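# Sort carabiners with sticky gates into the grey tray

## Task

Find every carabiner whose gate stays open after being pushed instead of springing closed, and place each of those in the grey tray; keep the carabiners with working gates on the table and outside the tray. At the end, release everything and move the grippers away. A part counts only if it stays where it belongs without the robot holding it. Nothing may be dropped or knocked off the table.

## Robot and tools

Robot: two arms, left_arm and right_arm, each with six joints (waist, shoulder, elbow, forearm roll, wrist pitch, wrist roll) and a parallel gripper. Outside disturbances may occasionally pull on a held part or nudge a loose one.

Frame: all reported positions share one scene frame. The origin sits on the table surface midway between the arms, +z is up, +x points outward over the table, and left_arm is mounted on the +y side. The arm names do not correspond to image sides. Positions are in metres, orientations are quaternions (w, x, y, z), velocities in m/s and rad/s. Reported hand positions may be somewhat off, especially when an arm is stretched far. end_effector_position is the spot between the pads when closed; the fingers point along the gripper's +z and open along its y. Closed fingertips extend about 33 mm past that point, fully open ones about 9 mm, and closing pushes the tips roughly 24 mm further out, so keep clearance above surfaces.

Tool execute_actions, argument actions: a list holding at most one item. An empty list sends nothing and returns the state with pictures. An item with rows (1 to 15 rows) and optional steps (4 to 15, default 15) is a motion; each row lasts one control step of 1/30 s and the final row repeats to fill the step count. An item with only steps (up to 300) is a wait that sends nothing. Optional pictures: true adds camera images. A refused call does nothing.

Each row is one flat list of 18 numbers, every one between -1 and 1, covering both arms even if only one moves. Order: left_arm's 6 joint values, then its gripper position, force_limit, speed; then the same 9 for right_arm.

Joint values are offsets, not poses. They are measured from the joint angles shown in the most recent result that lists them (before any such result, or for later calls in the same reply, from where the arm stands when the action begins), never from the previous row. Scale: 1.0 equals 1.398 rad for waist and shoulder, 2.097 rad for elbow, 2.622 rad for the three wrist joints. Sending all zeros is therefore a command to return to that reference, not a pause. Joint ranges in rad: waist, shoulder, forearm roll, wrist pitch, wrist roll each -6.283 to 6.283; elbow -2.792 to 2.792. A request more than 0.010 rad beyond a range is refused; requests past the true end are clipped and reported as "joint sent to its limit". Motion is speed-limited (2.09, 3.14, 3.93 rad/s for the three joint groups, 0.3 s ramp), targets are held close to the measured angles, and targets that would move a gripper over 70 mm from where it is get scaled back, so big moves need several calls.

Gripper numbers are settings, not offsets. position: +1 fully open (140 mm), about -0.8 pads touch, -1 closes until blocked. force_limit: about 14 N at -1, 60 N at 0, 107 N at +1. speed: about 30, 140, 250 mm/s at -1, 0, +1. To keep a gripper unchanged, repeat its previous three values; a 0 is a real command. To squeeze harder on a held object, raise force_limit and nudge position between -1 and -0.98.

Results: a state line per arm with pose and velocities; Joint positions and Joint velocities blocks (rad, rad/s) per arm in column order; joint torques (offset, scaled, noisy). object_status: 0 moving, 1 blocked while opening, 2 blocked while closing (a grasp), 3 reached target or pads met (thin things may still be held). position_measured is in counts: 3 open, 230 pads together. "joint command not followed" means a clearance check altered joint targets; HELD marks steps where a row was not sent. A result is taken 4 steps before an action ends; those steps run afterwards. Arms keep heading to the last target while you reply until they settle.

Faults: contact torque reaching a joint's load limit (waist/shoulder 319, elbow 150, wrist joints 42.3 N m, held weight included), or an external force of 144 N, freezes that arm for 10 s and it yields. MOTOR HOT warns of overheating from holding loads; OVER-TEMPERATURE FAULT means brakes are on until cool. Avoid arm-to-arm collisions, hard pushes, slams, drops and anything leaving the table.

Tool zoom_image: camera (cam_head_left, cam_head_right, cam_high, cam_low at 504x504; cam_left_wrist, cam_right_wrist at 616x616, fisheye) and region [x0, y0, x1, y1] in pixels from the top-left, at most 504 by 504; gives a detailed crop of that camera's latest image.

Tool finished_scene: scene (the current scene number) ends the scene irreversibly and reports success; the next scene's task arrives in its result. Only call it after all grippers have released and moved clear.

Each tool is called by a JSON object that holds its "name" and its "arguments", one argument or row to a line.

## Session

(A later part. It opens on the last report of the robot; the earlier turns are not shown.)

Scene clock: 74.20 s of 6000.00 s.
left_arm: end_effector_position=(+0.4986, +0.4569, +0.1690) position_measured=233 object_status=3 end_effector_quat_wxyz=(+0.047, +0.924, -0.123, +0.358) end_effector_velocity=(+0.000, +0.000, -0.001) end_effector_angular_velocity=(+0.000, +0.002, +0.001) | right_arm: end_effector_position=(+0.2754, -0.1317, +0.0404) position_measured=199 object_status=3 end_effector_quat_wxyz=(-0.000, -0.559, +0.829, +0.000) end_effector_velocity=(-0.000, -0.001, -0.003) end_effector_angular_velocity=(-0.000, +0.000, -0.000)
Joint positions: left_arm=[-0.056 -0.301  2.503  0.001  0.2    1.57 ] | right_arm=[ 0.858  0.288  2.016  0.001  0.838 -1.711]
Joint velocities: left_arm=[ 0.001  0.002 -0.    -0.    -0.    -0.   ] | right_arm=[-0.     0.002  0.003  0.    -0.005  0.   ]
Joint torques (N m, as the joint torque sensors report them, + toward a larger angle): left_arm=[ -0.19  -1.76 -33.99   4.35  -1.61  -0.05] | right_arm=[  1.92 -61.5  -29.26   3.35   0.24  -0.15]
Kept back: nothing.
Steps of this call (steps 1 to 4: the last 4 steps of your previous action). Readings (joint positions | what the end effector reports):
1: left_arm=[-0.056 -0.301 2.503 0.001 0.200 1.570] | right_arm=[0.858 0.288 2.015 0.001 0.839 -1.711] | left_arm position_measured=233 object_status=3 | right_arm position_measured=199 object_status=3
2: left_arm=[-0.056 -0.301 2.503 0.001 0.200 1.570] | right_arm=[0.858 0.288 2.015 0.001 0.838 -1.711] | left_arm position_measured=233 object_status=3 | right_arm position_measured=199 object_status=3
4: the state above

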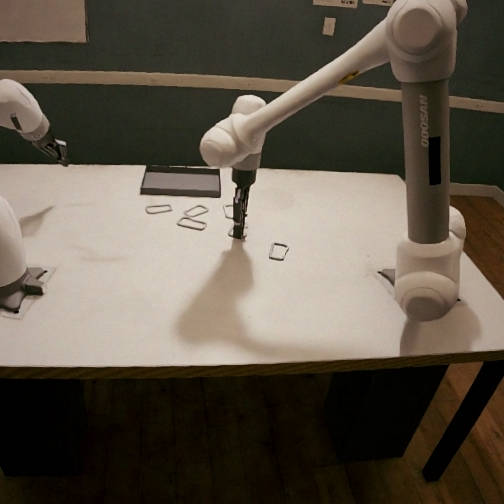

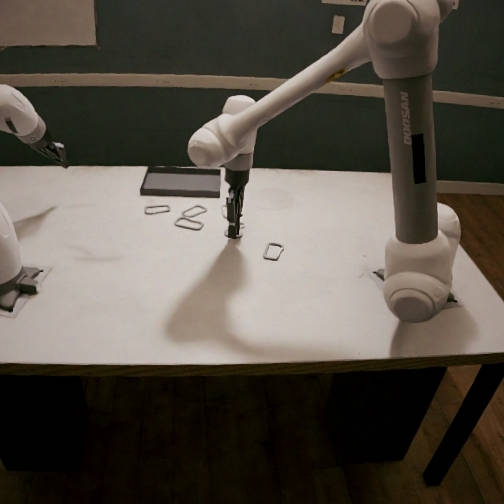

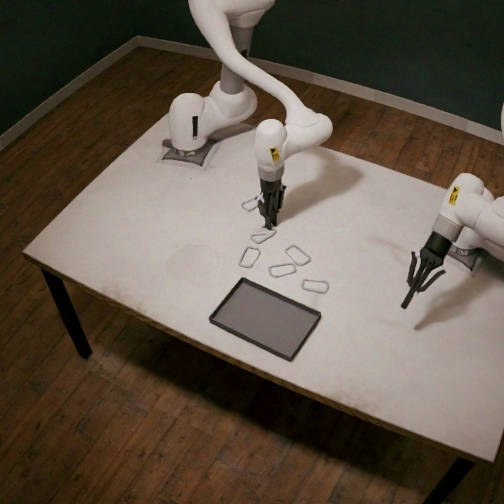

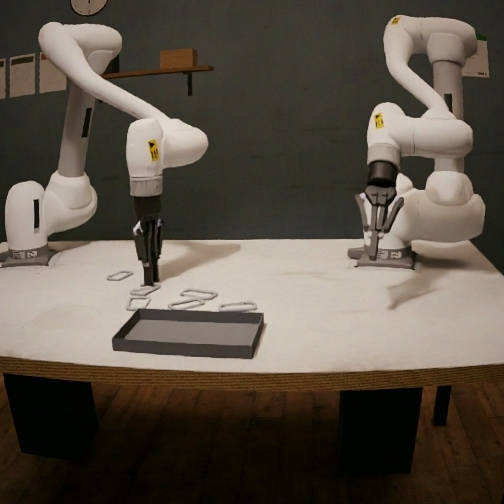

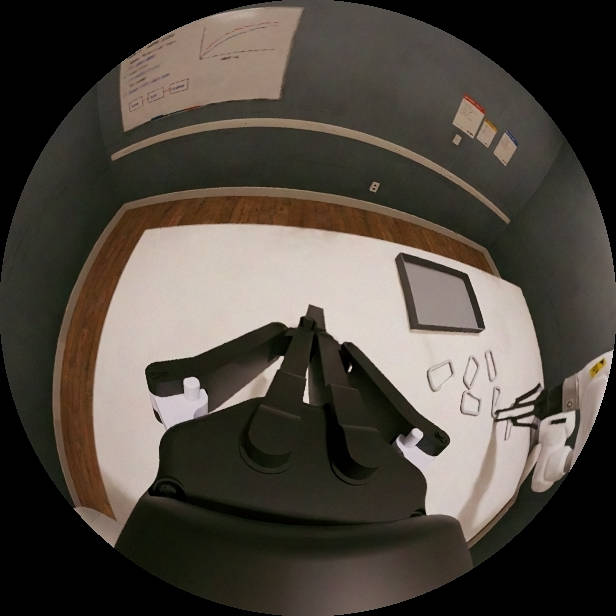

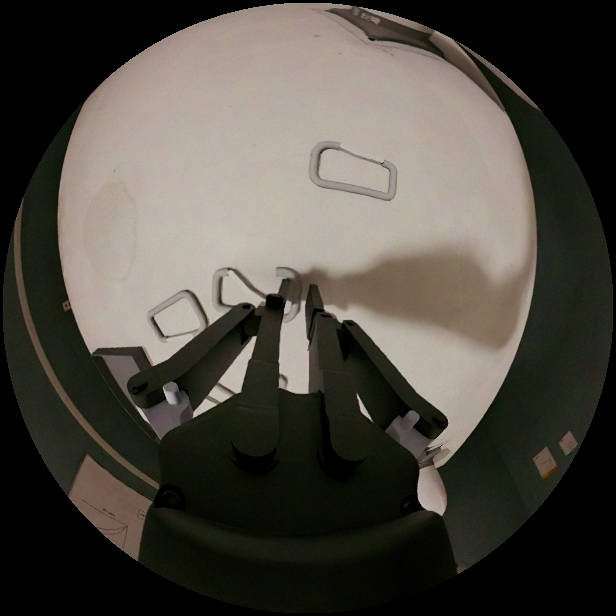

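{"name": "execute_actions", "arguments": {
  "actions": [
    {"rows":[[0,0,0,0,0,0,-1,0,0,0,0,0,0,0,0,-1,0.3,0]],"steps":15}
  ],
  "pictures": true
}}

Scene clock: 75.23 s of 6000.00 s.
left_arm: end_effector_position=(+0.4986, +0.4569, +0.1690) position_measured=233 object_status=3 end_effector_quat_wxyz=(+0.047, +0.924, -0.123, +0.358) end_effector_velocity=(+0.000, +0.001, -0.000) end_effector_angular_velocity=(+0.000, +0.000, +0.001) | right_arm: end_effector_position=(+0.2754, -0.1317, +0.0404) position_measured=228 object_status=0 end_effector_quat_wxyz=(-0.000, -0.559, +0.829, +0.000) end_effector_velocity=(+0.000, +0.000, +0.000) end_effector_angular_velocity=(+0.000, -0.000, +0.000)
Joint positions: left_arm=[-0.056 -0.301  2.503  0.001  0.2    1.57 ] | right_arm=[ 0.858  0.288  2.015  0.001  0.838 -1.711]
Joint velocities: left_arm=[ 0.001  0.    -0.     0.     0.    -0.   ] | right_arm=[ 0. -0. -0.  0. -0. -0.]
Joint torques (N m, as the joint torque sensors report them, + toward a larger angle): left_arm=[ -0.63  -1.17 -33.53   4.41  -1.55   0.02] | right_arm=[  3.83 -38.84 -16.71   3.61  -1.72  -0.38]
Steps of this call (steps 1 to 15: the robot went on to your last target; steps 16 to 20: nothing new was sent; steps 21 to 31: the first 11 steps of this action). Readings (joint positions | what the end effector reports):
21: left_arm=[-0.056 -0.301 2.503 0.001 0.200 1.570] | right_arm=[0.858 0.288 2.016 0.001 0.837 -1.711] | left_arm position_measured=233 object_status=3 | right_arm position_measured=199 object_status=0
22: left_arm=[-0.056 -0.301 2.503 0.001 0.200 1.570] | right_arm=[0.858 0.288 2.016 0.001 0.837 -1.711] | left_arm position_measured=233 object_status=3 | right_arm position_measured=201 object_status=0
24: left_arm=[-0.056 -0.301 2.503 0.001 0.200 1.570] | right_arm=[0.858 0.288 2.016 0.001 0.837 -1.711] | left_arm position_measured=233 object_status=3 | right_arm position_measured=216 object_status=0
28: left_arm=[-0.056 -0.301 2.503 0.001 0.200 1.570] | right_arm=[0.858 0.288 2.015 0.001 0.838 -1.711] | left_arm position_measured=233 object_status=3 | right_arm position_measured=228 object_status=0
31: the state above

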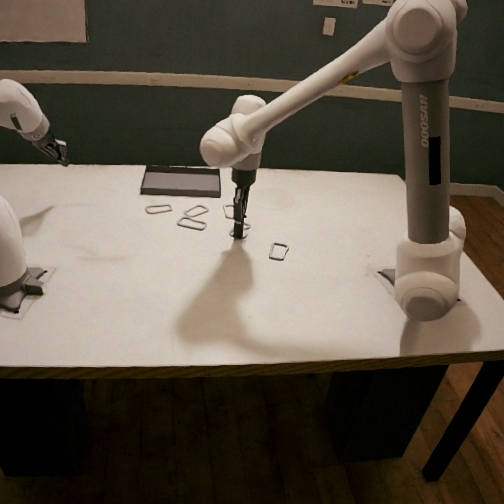

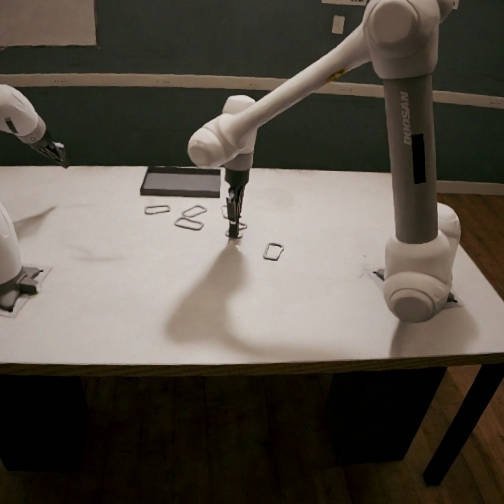

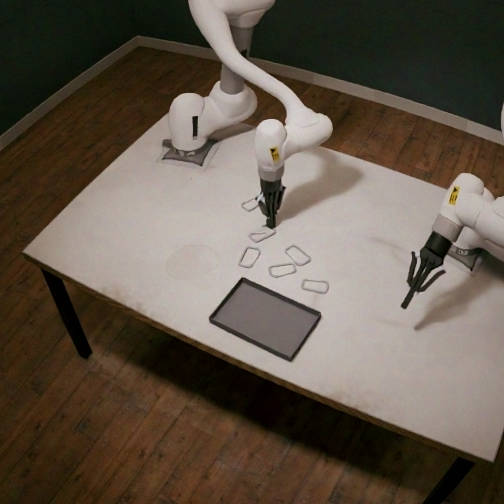

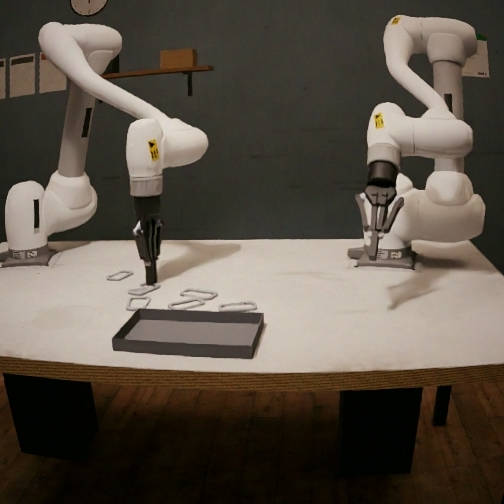

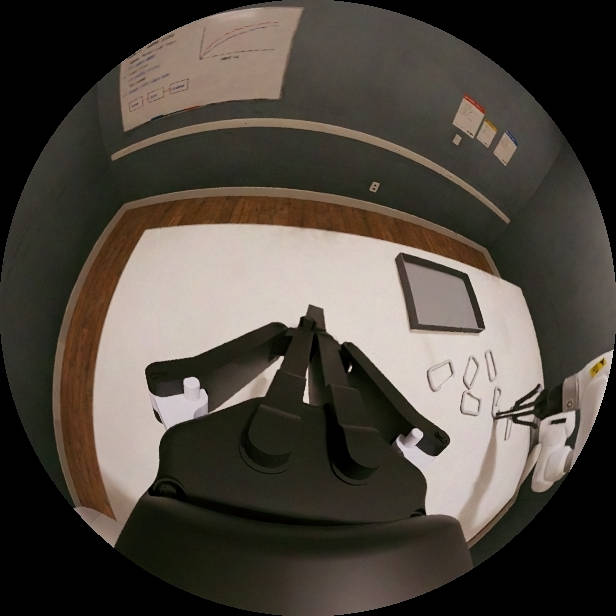

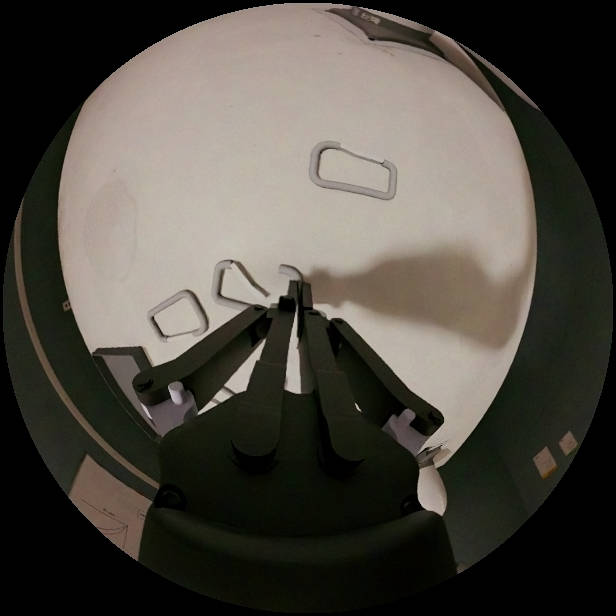

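{"name": "execute_actions", "arguments": {
  "actions": [
    {"steps":6}
  ]
}}

{"name": "zoom_image", "arguments": {
  "camera": "cam_right_wrist",
  "region": [140,180,420,400]
}}

{"name": "zoom_image", "arguments": {
  "camera": "cam_high",
  "region": [220,170,350,310]
}}

Scene clock: 75.43 s of 6000.00 s.
left_arm: end_effector_position=(+0.4986, +0.4569, +0.1690) position_measured=233 object_status=3 end_effector_quat_wxyz=(+0.047, +0.924, -0.123, +0.358) end_effector_velocity=(+0.000, +0.001, +0.000) end_effector_angular_velocity=(-0.001, +0.000, +0.003) | right_arm: end_effector_position=(+0.2754, -0.1317, +0.0404) position_measured=228 object_status=2 end_effector_quat_wxyz=(+0.000, -0.559, +0.829, +0.000) end_effector_velocity=(+0.000, +0.000, +0.000) end_effector_angular_velocity=(+0.001, +0.000, -0.001)
Joint positions: left_arm=[-0.056 -0.301  2.503  0.001  0.2    1.57 ] | right_arm=[ 0.858  0.288  2.015  0.001  0.838 -1.711]
Joint velocities: left_arm=[ 0.001  0.    -0.    -0.001 -0.    -0.001] | right_arm=[-0.     0.    -0.     0.001 -0.    -0.   ]
Joint torques (N m, as the joint torque sensors report them, + toward a larger angle): left_arm=[ -0.41  -1.53 -33.62   4.38  -1.53   0.09] | right_arm=[  3.64 -37.08 -15.55   3.25  -1.44  -0.38]
Kept back: nothing.
Steps of this call (steps 1 to 4: the last 4 steps of your previous action; steps 5 to 6: the robot went on to your last target). Readings (joint positions | what the end effector reports):
1: left_arm=[-0.056 -0.301 2.503 0.001 0.200 1.570] | right_arm=[0.858 0.288 2.015 0.001 0.838 -1.711] | left_arm position_measured=233 object_status=3 | right_arm position_measured=228 object_status=0
2: left_arm=[-0.056 -0.301 2.503 0.001 0.200 1.570] | right_arm=[0.858 0.288 2.015 0.001 0.838 -1.711] | left_arm position_measured=233 object_status=3 | right_arm position_measured=228 object_status=0
4: left_arm=[-0.056 -0.301 2.503 0.001 0.200 1.570] | right_arm=[0.858 0.288 2.015 0.001 0.838 -1.711] | left_arm position_measured=233 object_status=3 | right_arm position_measured=228 object_status=2
6: the state above

Region (140, 180, 420, 400) of cam_right_wrist's 616x616 image, scaled by 1.800, with more detail than that image has; it fills the top 396 rows of this view, and the rest is white.

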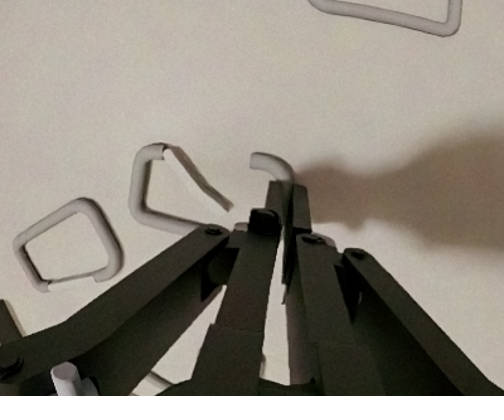

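Region (220, 170, 350, 310) of cam_high's 504x504 image, scaled by 3.600, with more detail than that image has; it fills the left 468 columns of this view, and the rest is white.

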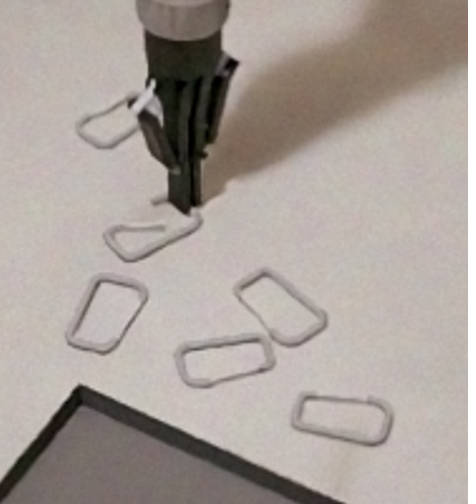

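{"name": "execute_actions", "arguments": {
  "actions": [
    {"rows":[[0,-0.05,-0.023,0,0.045,0,-1,0,0,0,0,0,0,0,0,-1,0.3,0]],"steps":15}
  ],
  "pictures": true
}}

Scene clock: 76.03 s of 6000.00 s.
left_arm: end_effector_position=(+0.4937, +0.4583, +0.2098) position_measured=233 object_status=3 end_effector_quat_wxyz=(+0.047, +0.924, -0.123, +0.358) end_effector_velocity=(-0.001, +0.000, +0.006) end_effector_angular_velocity=(+0.001, +0.001, -0.000) | right_arm: end_effector_position=(+0.2754, -0.1317, +0.0405) position_measured=228 object_status=2 end_effector_quat_wxyz=(+0.000, -0.559, +0.829, +0.000) end_effector_velocity=(-0.000, -0.000, -0.000) end_effector_angular_velocity=(-0.000, +0.001, -0.000)
Joint positions: left_arm=[-0.056 -0.37   2.455  0.001  0.317  1.57 ] | right_arm=[ 0.858  0.288  2.015  0.001  0.838 -1.711]
Joint velocities: left_arm=[ 0.    -0.009 -0.008 -0.     0.017  0.001] | right_arm=[ 0.     0.     0.     0.001 -0.    -0.   ]
Joint torques (N m, as the joint torque sensors report them, + toward a larger angle): left_arm=[ -0.59  -0.16 -35.8    4.63  -1.44   0.02] | right_arm=[  3.02 -37.36 -16.2    3.29  -1.63  -0.44]
Steps of this call (steps 1 to 7: the robot went on to your last target; steps 8 to 18: the first 11 steps of this action). Readings (joint positions | what the end effector reports):
8: left_arm=[-0.056 -0.301 2.503 0.001 0.200 1.570] | right_arm=[0.858 0.288 2.015 0.001 0.838 -1.711] | left_arm position_measured=233 object_status=3 | right_arm position_measured=228 object_status=2
9: left_arm=[-0.056 -0.304 2.500 0.001 0.206 1.570] | right_arm=[0.858 0.288 2.015 0.001 0.838 -1.711] | left_arm position_measured=233 object_status=3 | right_arm position_measured=228 object_status=2
11: left_arm=[-0.056 -0.332 2.481 0.001 0.253 1.570] | right_arm=[0.858 0.288 2.015 0.001 0.838 -1.711] | left_arm position_measured=233 object_status=3 | right_arm position_measured=228 object_status=2
15: left_arm=[-0.056 -0.368 2.457 0.001 0.313 1.570] | right_arm=[0.858 0.288 2.015 0.001 0.838 -1.711] | left_arm position_measured=233 object_status=3 | right_arm position_measured=228 object_status=2
18: the state above

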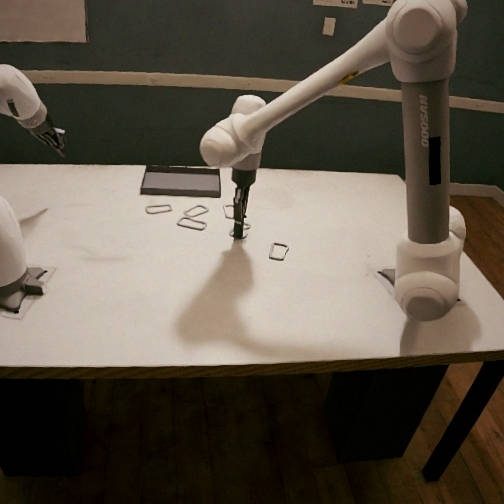

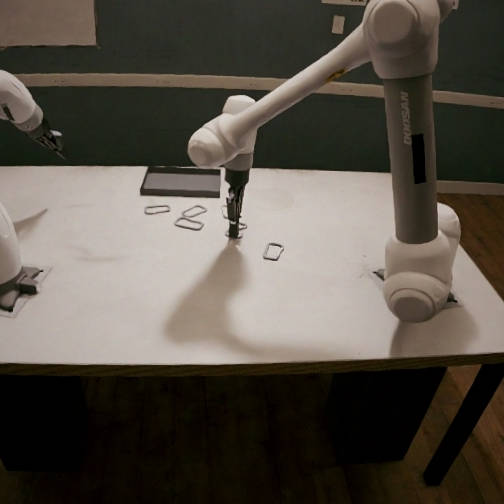

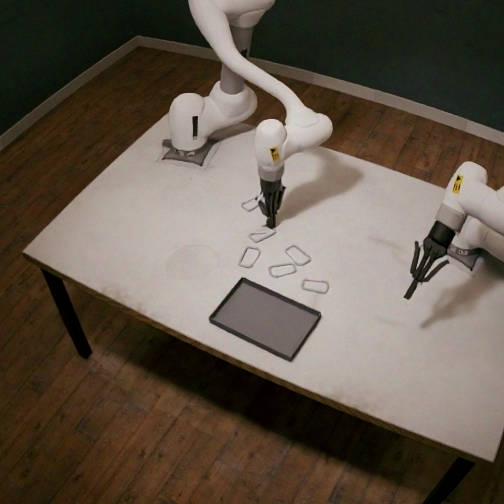

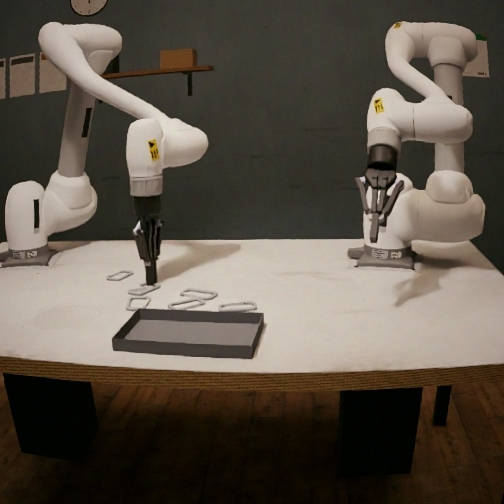

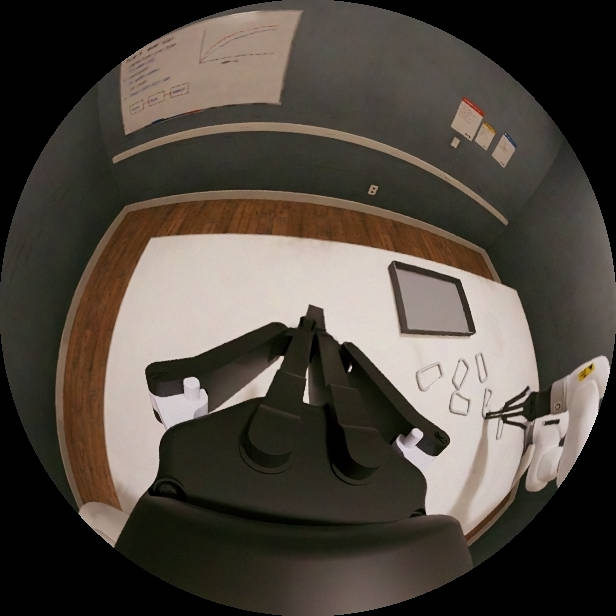

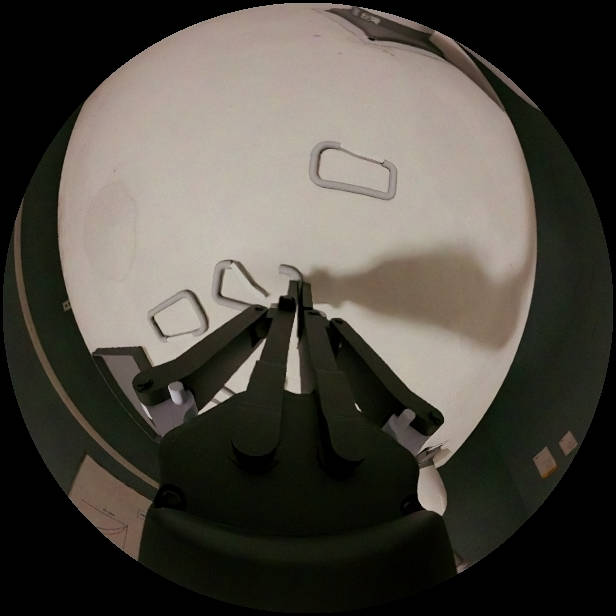

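{"name": "execute_actions", "arguments": {
  "actions": [
    {"rows":[[0,0,0,0,0,0,-1,0,0,0,-0.05,-0.023,0,0.045,0,-1,0.3,0]],"steps":15}
  ],
  "pictures": true
}}

Scene clock: 76.53 s of 6000.00 s.
left_arm: end_effector_position=(+0.4937, +0.4583, +0.2098) position_measured=233 object_status=3 end_effector_quat_wxyz=(+0.047, +0.924, -0.123, +0.358) end_effector_velocity=(+0.000, -0.000, -0.001) end_effector_angular_velocity=(+0.001, +0.001, -0.000) | right_arm: end_effector_position=(+0.2750, -0.1323, +0.1021) position_measured=234 object_status=3 end_effector_quat_wxyz=(-0.000, -0.559, +0.829, +0.000) end_effector_velocity=(+0.000, +0.000, +0.010) end_effector_angular_velocity=(+0.001, -0.001, +0.000)
Joint positions: left_arm=[-0.056 -0.37   2.455  0.001  0.317  1.57 ] | right_arm=[ 0.858  0.219  1.968  0.001  0.954 -1.711]
Joint velocities: left_arm=[-0.     0.002  0.     0.    -0.001  0.   ] | right_arm=[-0.001 -0.01  -0.008 -0.     0.017 -0.001]
Joint torques (N m, as the joint torque sensors report them, + toward a larger angle): left_arm=[ -0.23   3.34 -36.3    4.76  -1.27   0.09] | right_arm=[  1.95 -54.61 -32.42   3.73  -0.19  -0.11]
Steps of this call (steps 1 to 4: the last 4 steps of your previous action; steps 5 to 15: the first 11 steps of this action). Readings (joint positions | what the end effector reports):
5: left_arm=[-0.056 -0.370 2.455 0.001 0.318 1.570] | right_arm=[0.858 0.288 2.015 0.001 0.838 -1.711] | left_arm position_measured=233 object_status=3 | right_arm position_measured=228 object_status=2
6: left_arm=[-0.056 -0.370 2.455 0.001 0.318 1.570] | right_arm=[0.858 0.285 2.013 0.001 0.844 -1.711] | left_arm position_measured=233 object_status=3 | right_arm position_measured=228 object_status=2
8: left_arm=[-0.056 -0.370 2.455 0.001 0.318 1.570] | right_arm=[0.858 0.257 1.994 0.001 0.891 -1.711] | left_arm position_measured=233 object_status=3 | right_arm position_measured=234 object_status=0
12: left_arm=[-0.056 -0.370 2.455 0.001 0.317 1.570] | right_arm=[0.858 0.221 1.969 0.001 0.950 -1.711] | left_arm position_measured=233 object_status=3 | right_arm position_measured=234 object_status=3
15: the state above

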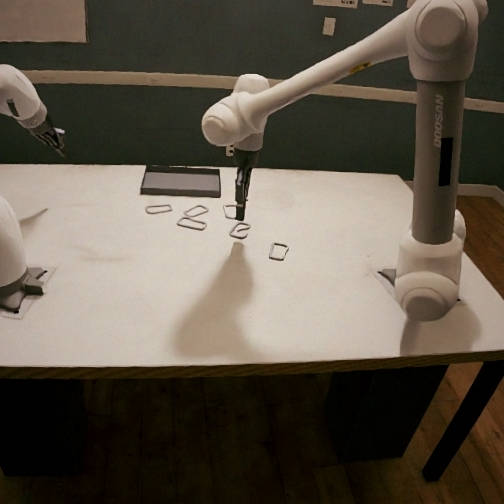

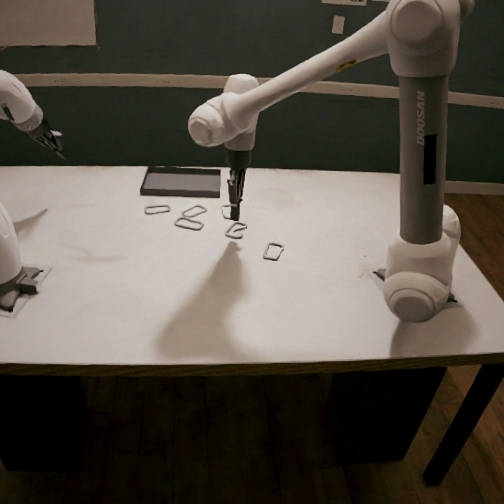

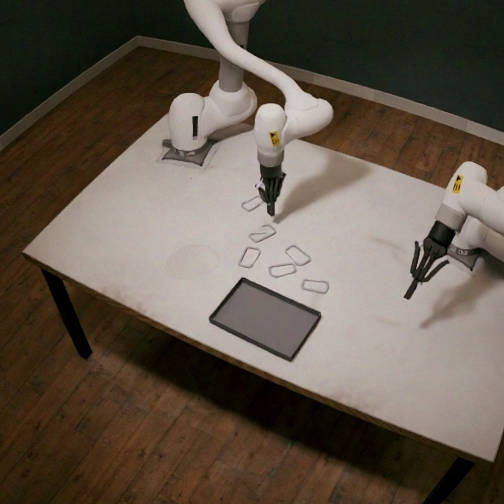

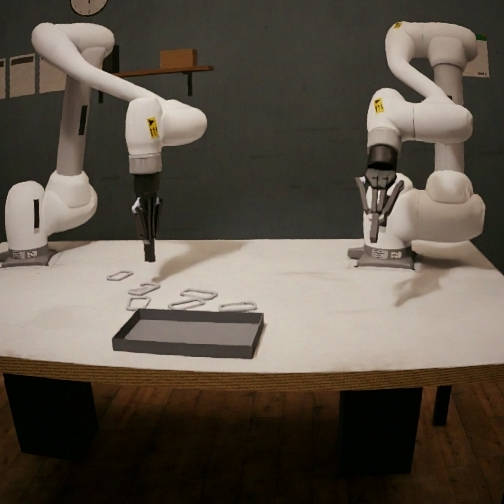

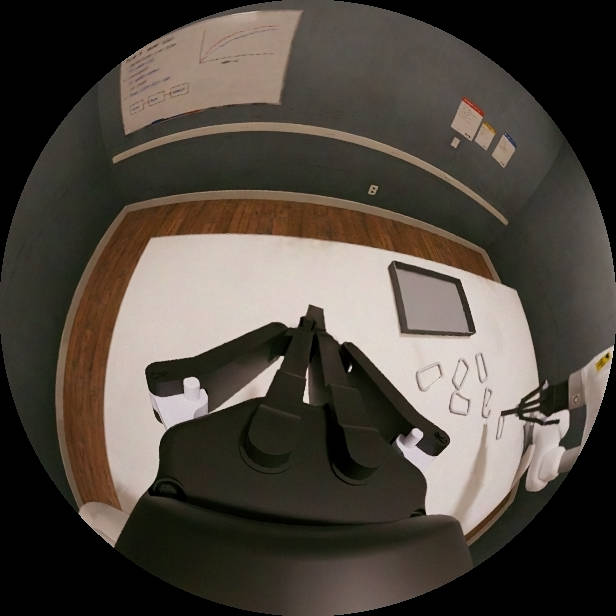

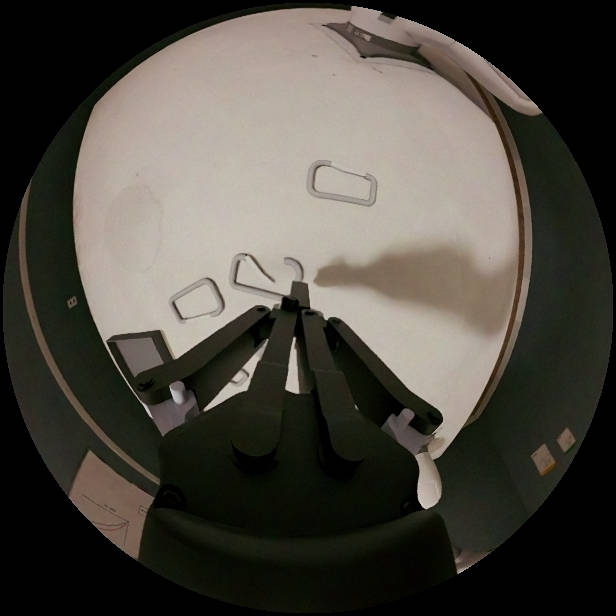

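{"name": "execute_actions", "arguments": {
  "actions": [
    {"rows":[[0,0,0,0,0,0,-1,0,0,0,-0.025,-0.012,0,0.022,0,-0.55,0.3,0]],"steps":15}
  ],
  "pictures": true
}}

{"name": "zoom_image", "arguments": {
  "camera": "cam_right_wrist",
  "region": [200,180,420,400]
}}

Scene clock: 77.13 s of 6000.00 s.
left_arm: end_effector_position=(+0.4937, +0.4583, +0.2098) position_measured=233 object_status=3 end_effector_quat_wxyz=(+0.047, +0.924, -0.123, +0.358) end_effector_velocity=(+0.000, -0.000, -0.000) end_effector_angular_velocity=(+0.001, +0.000, -0.001) | right_arm: end_effector_position=(+0.2741, -0.1339, +0.1341) position_measured=199 object_status=0 end_effector_quat_wxyz=(+0.001, -0.559, +0.829, +0.001) end_effector_velocity=(-0.000, -0.000, +0.004) end_effector_angular_velocity=(-0.000, +0.000, +0.000)
Joint positions: left_arm=[-0.056 -0.37   2.455  0.001  0.317  1.57 ] | right_arm=[ 0.858  0.184  1.943  0.001  1.012 -1.711]
Joint velocities: left_arm=[-0.     0.001  0.     0.    -0.     0.001] | right_arm=[ 0.    -0.004 -0.003 -0.     0.008 -0.   ]
Joint torques (N m, as the joint torque sensors report them, + toward a larger angle): left_arm=[ -0.45   2.98 -36.46   4.69  -1.55  -0.04] | right_arm=[  4.19 -54.64 -34.11   3.63  -0.03  -0.36]
Steps of this call (steps 1 to 4: the last 4 steps of your previous action; steps 5 to 7: the robot went on to your last target; steps 8 to 18: the first 11 steps of this action). Readings (joint positions | what the end effector reports):
8: left_arm=[-0.056 -0.370 2.455 0.001 0.317 1.570] | right_arm=[0.858 0.218 1.967 0.001 0.956 -1.711] | left_arm position_measured=233 object_status=3 | right_arm position_measured=234 object_status=0
9: left_arm=[-0.056 -0.370 2.455 0.001 0.317 1.570] | right_arm=[0.858 0.215 1.965 0.001 0.962 -1.711] | left_arm position_measured=233 object_status=3 | right_arm position_measured=234 object_status=0
11: left_arm=[-0.056 -0.370 2.455 0.001 0.317 1.570] | right_arm=[0.858 0.197 1.952 0.001 0.991 -1.711] | left_arm position_measured=233 object_status=3 | right_arm position_measured=216 object_status=0
15: left_arm=[-0.056 -0.370 2.455 0.001 0.317 1.570] | right_arm=[0.858 0.185 1.944 0.001 1.010 -1.711] | left_arm position_measured=233 object_status=3 | right_arm position_measured=199 object_status=0
18: the state above

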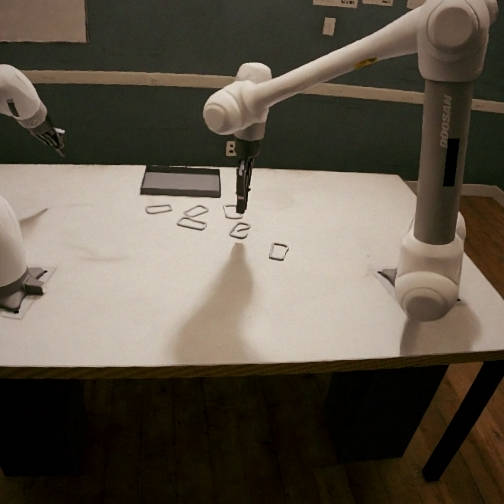

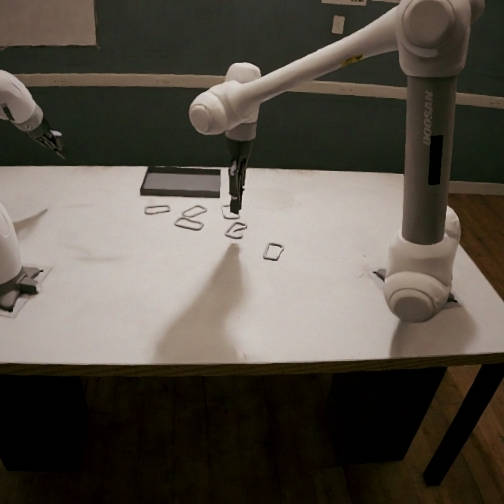

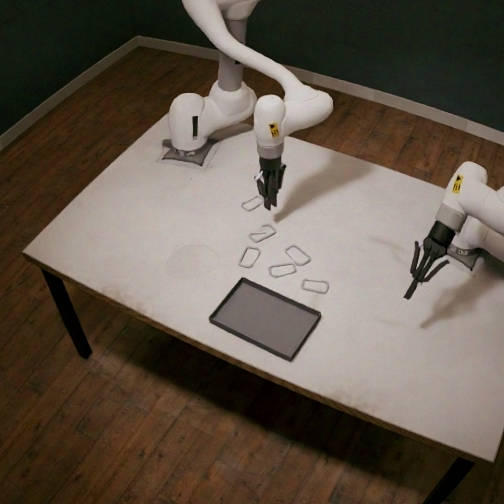

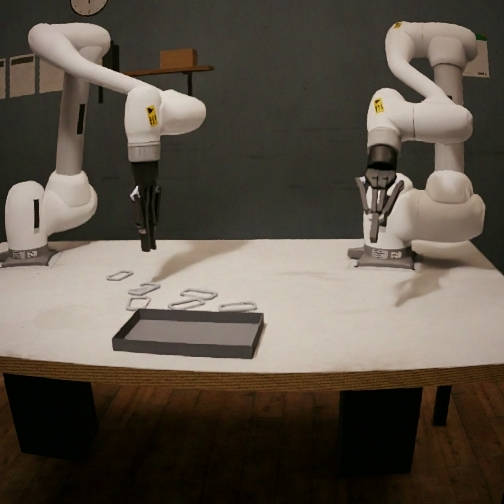

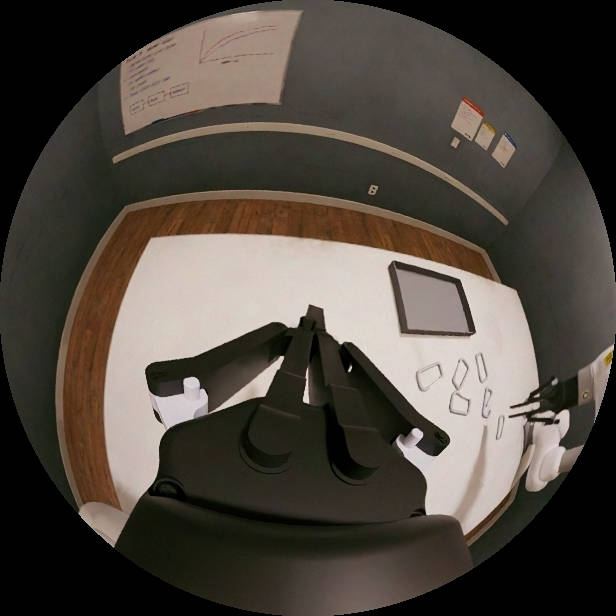

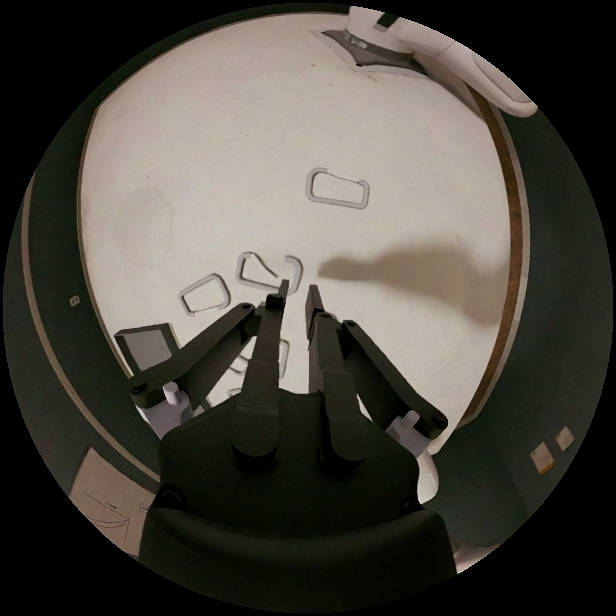

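Region (200, 180, 420, 400) of cam_right_wrist's 616x616 image, scaled by 2.291, with more detail than that image has.

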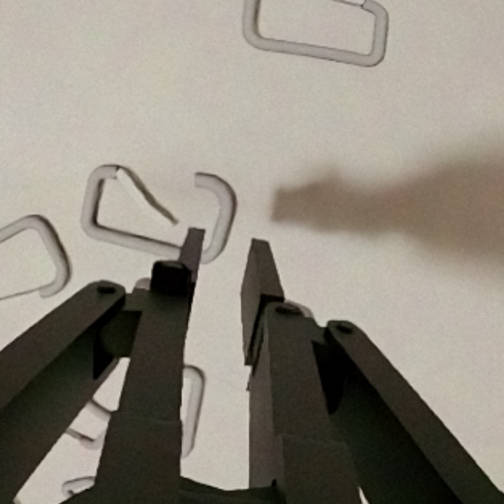

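{"name": "execute_actions", "arguments": {
  "actions": [
    {"rows":[[0,0,0,0,0,0,-1,0,0,0,0.0745,0.0343,0,-0.0664,0,-0.55,0.3,0]],"steps":15}
  ]
}}

{"name": "execute_actions", "arguments": {
  "actions": [
    {"steps":10}
  ],
  "pictures": true
}}

{"name": "zoom_image", "arguments": {
  "camera": "cam_right_wrist",
  "region": [200,180,420,400]
}}

Scene clock: 77.77 s of 6000.00 s.
left_arm: end_effector_position=(+0.4937, +0.4583, +0.2098) position_measured=233 object_status=3 end_effector_quat_wxyz=(+0.047, +0.924, -0.123, +0.358) end_effector_velocity=(-0.000, -0.000, -0.000) end_effector_angular_velocity=(-0.000, +0.001, -0.000) | right_arm: end_effector_position=(+0.2757, -0.1312, +0.0424) position_measured=199 object_status=3 end_effector_quat_wxyz=(+0.000, -0.559, +0.829, +0.000) end_effector_velocity=(+0.001, +0.002, -0.025) end_effector_angular_velocity=(+0.010, -0.006, +0.000)
Joint positions: left_arm=[-0.056 -0.37   2.455  0.001  0.317  1.57 ] | right_arm=[ 0.858  0.286  2.013  0.001  0.841 -1.711]
Joint velocities: left_arm=[-0.001  0.001  0.     0.     0.    -0.002] | right_arm=[ 0.001  0.028  0.02  -0.    -0.059  0.   ]
Joint torques (N m, as the joint torque sensors report them, + toward a larger angle): left_arm=[ -0.46   3.23 -36.4    4.68  -1.51   0.01] | right_arm=[  4.09 -68.06 -31.37   3.65  -0.23  -0.45]
Steps of this call (steps 1 to 4: the last 4 steps of your previous action; steps 5 to 8: the robot went on to your last target; steps 9 to 19: the first 11 steps of this action). Readings (joint positions | what the end effector reports):
9: left_arm=[-0.056 -0.370 2.455 0.001 0.317 1.570] | right_arm=[0.858 0.184 1.943 0.001 1.012 -1.711] | left_arm position_measured=233 object_status=3 | right_arm position_measured=199 object_status=3
10: left_arm=[-0.056 -0.370 2.455 0.001 0.317 1.570] | right_arm=[0.858 0.186 1.944 0.001 1.007 -1.711] | left_arm position_measured=233 object_status=3 | right_arm position_measured=199 object_status=3
12: left_arm=[-0.056 -0.370 2.455 0.001 0.317 1.570] | right_arm=[0.858 0.213 1.963 0.001 0.961 -1.711] | left_arm position_measured=233 object_status=3 | right_arm position_measured=199 object_status=3
16: left_arm=[-0.056 -0.370 2.455 0.001 0.317 1.570] | right_arm=[0.858 0.275 2.005 0.001 0.861 -1.711] | left_arm position_measured=233 object_status=3 | right_arm position_measured=199 object_status=3
19: the state above

Scene clock: 78.10 s of 6000.00 s.
left_arm: end_effector_position=(+0.4937, +0.4583, +0.2098) position_measured=233 object_status=3 end_effector_quat_wxyz=(+0.047, +0.924, -0.123, +0.358) end_effector_velocity=(-0.000, -0.001, +0.001) end_effector_angular_velocity=(+0.000, -0.001, -0.002) | right_arm: end_effector_position=(+0.2756, -0.1313, +0.0405) position_measured=199 object_status=3 end_effector_quat_wxyz=(+0.000, -0.559, +0.829, +0.000) end_effector_velocity=(+0.000, +0.000, +0.001) end_effector_angular_velocity=(+0.001, -0.001, +0.000)
Joint positions: left_arm=[-0.056 -0.37   2.455  0.001  0.317  1.57 ] | right_arm=[ 0.858  0.289  2.015  0.001  0.838 -1.711]
Joint velocities: left_arm=[-0.002 -0.001  0.     0.001 -0.    -0.001] | right_arm=[-0.    -0.001 -0.    -0.     0.    -0.   ]
Joint torques (N m, as the joint torque sensors report them, + toward a larger angle): left_arm=[  0.53   2.79 -36.17   4.66  -1.6   -0.03] | right_arm=[  3.2  -61.23 -29.07   3.3   -0.12  -0.35]
Kept back: nothing.
Steps of this call (steps 1 to 4: the last 4 steps of your previous action; steps 5 to 10: the robot went on to your last target). Readings (joint positions | what the end effector reports):
1: left_arm=[-0.056 -0.370 2.455 0.001 0.317 1.570] | right_arm=[0.858 0.287 2.014 0.001 0.840 -1.711] | left_arm position_measured=233 object_status=3 | right_arm position_measured=199 object_status=3
2: left_arm=[-0.056 -0.370 2.455 0.001 0.317 1.570] | right_arm=[0.858 0.288 2.014 0.001 0.839 -1.711] | left_arm position_measured=233 object_status=3 | right_arm position_measured=199 object_status=3
4: left_arm=[-0.056 -0.370 2.455 0.001 0.317 1.570] | right_arm=[0.858 0.288 2.015 0.001 0.838 -1.711] | left_arm position_measured=233 object_status=3 | right_arm position_measured=199 object_status=3
8: left_arm=[-0.056 -0.370 2.455 0.001 0.317 1.570] | right_arm=[0.858 0.289 2.015 0.001 0.838 -1.711] | left_arm position_measured=233 object_status=3 | right_arm position_measured=199 object_status=3
10: the state above

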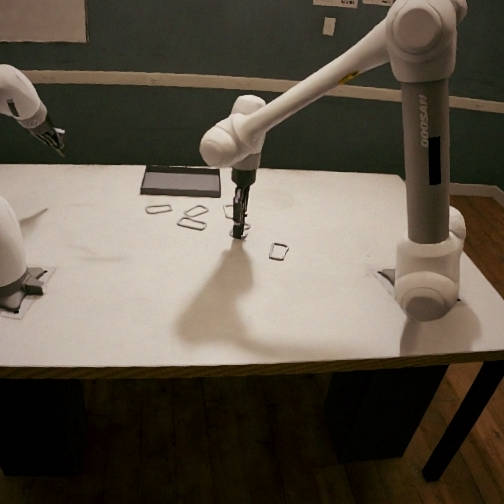

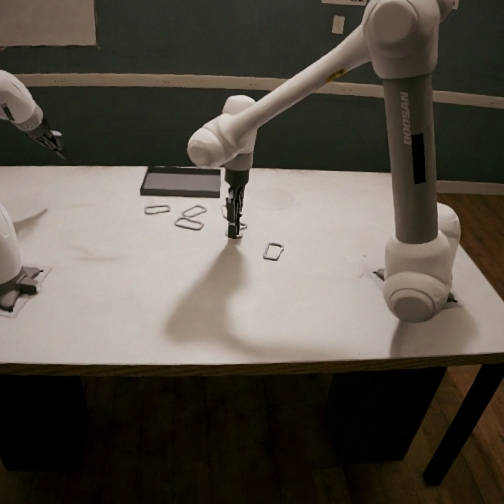

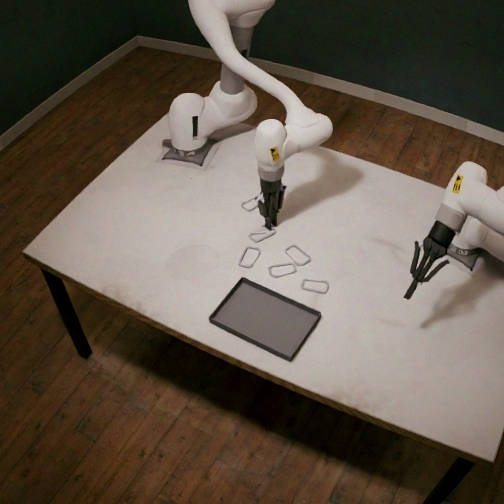

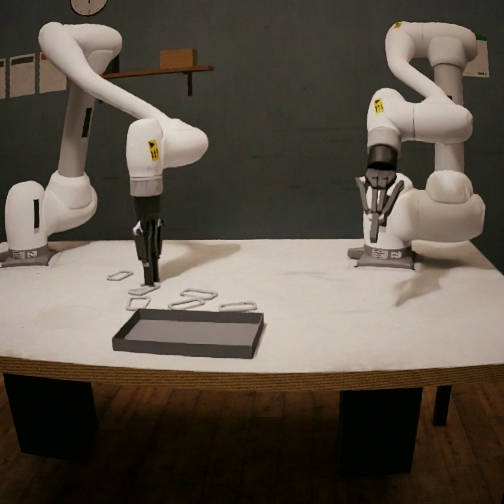

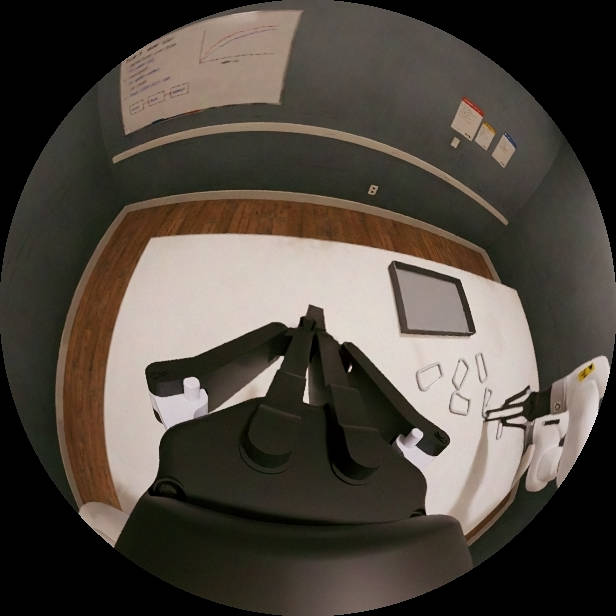

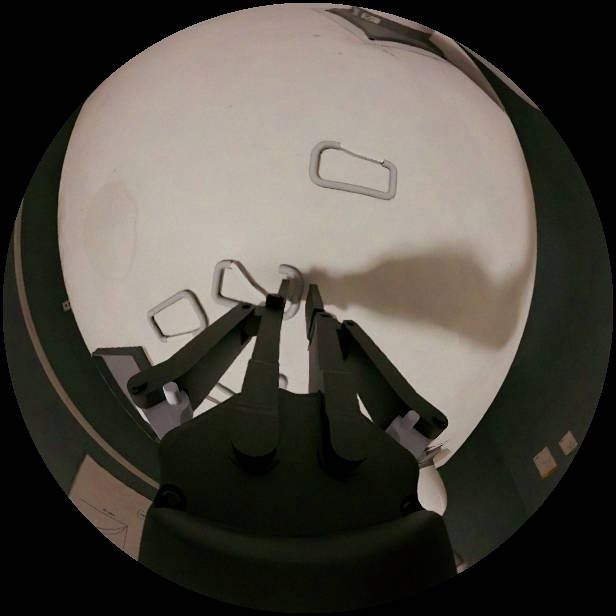

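Region (200, 180, 420, 400) of cam_right_wrist's 616x616 image, scaled by 2.291, with more detail than that image has.

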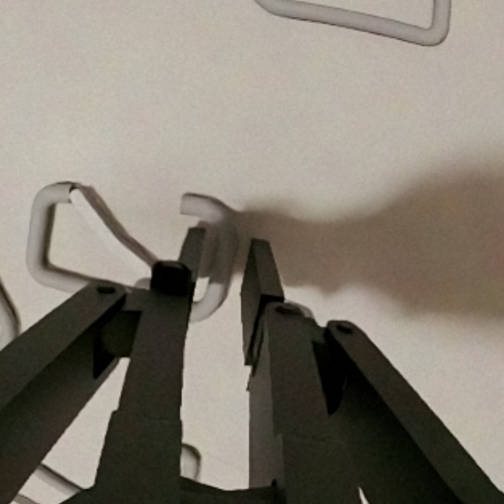

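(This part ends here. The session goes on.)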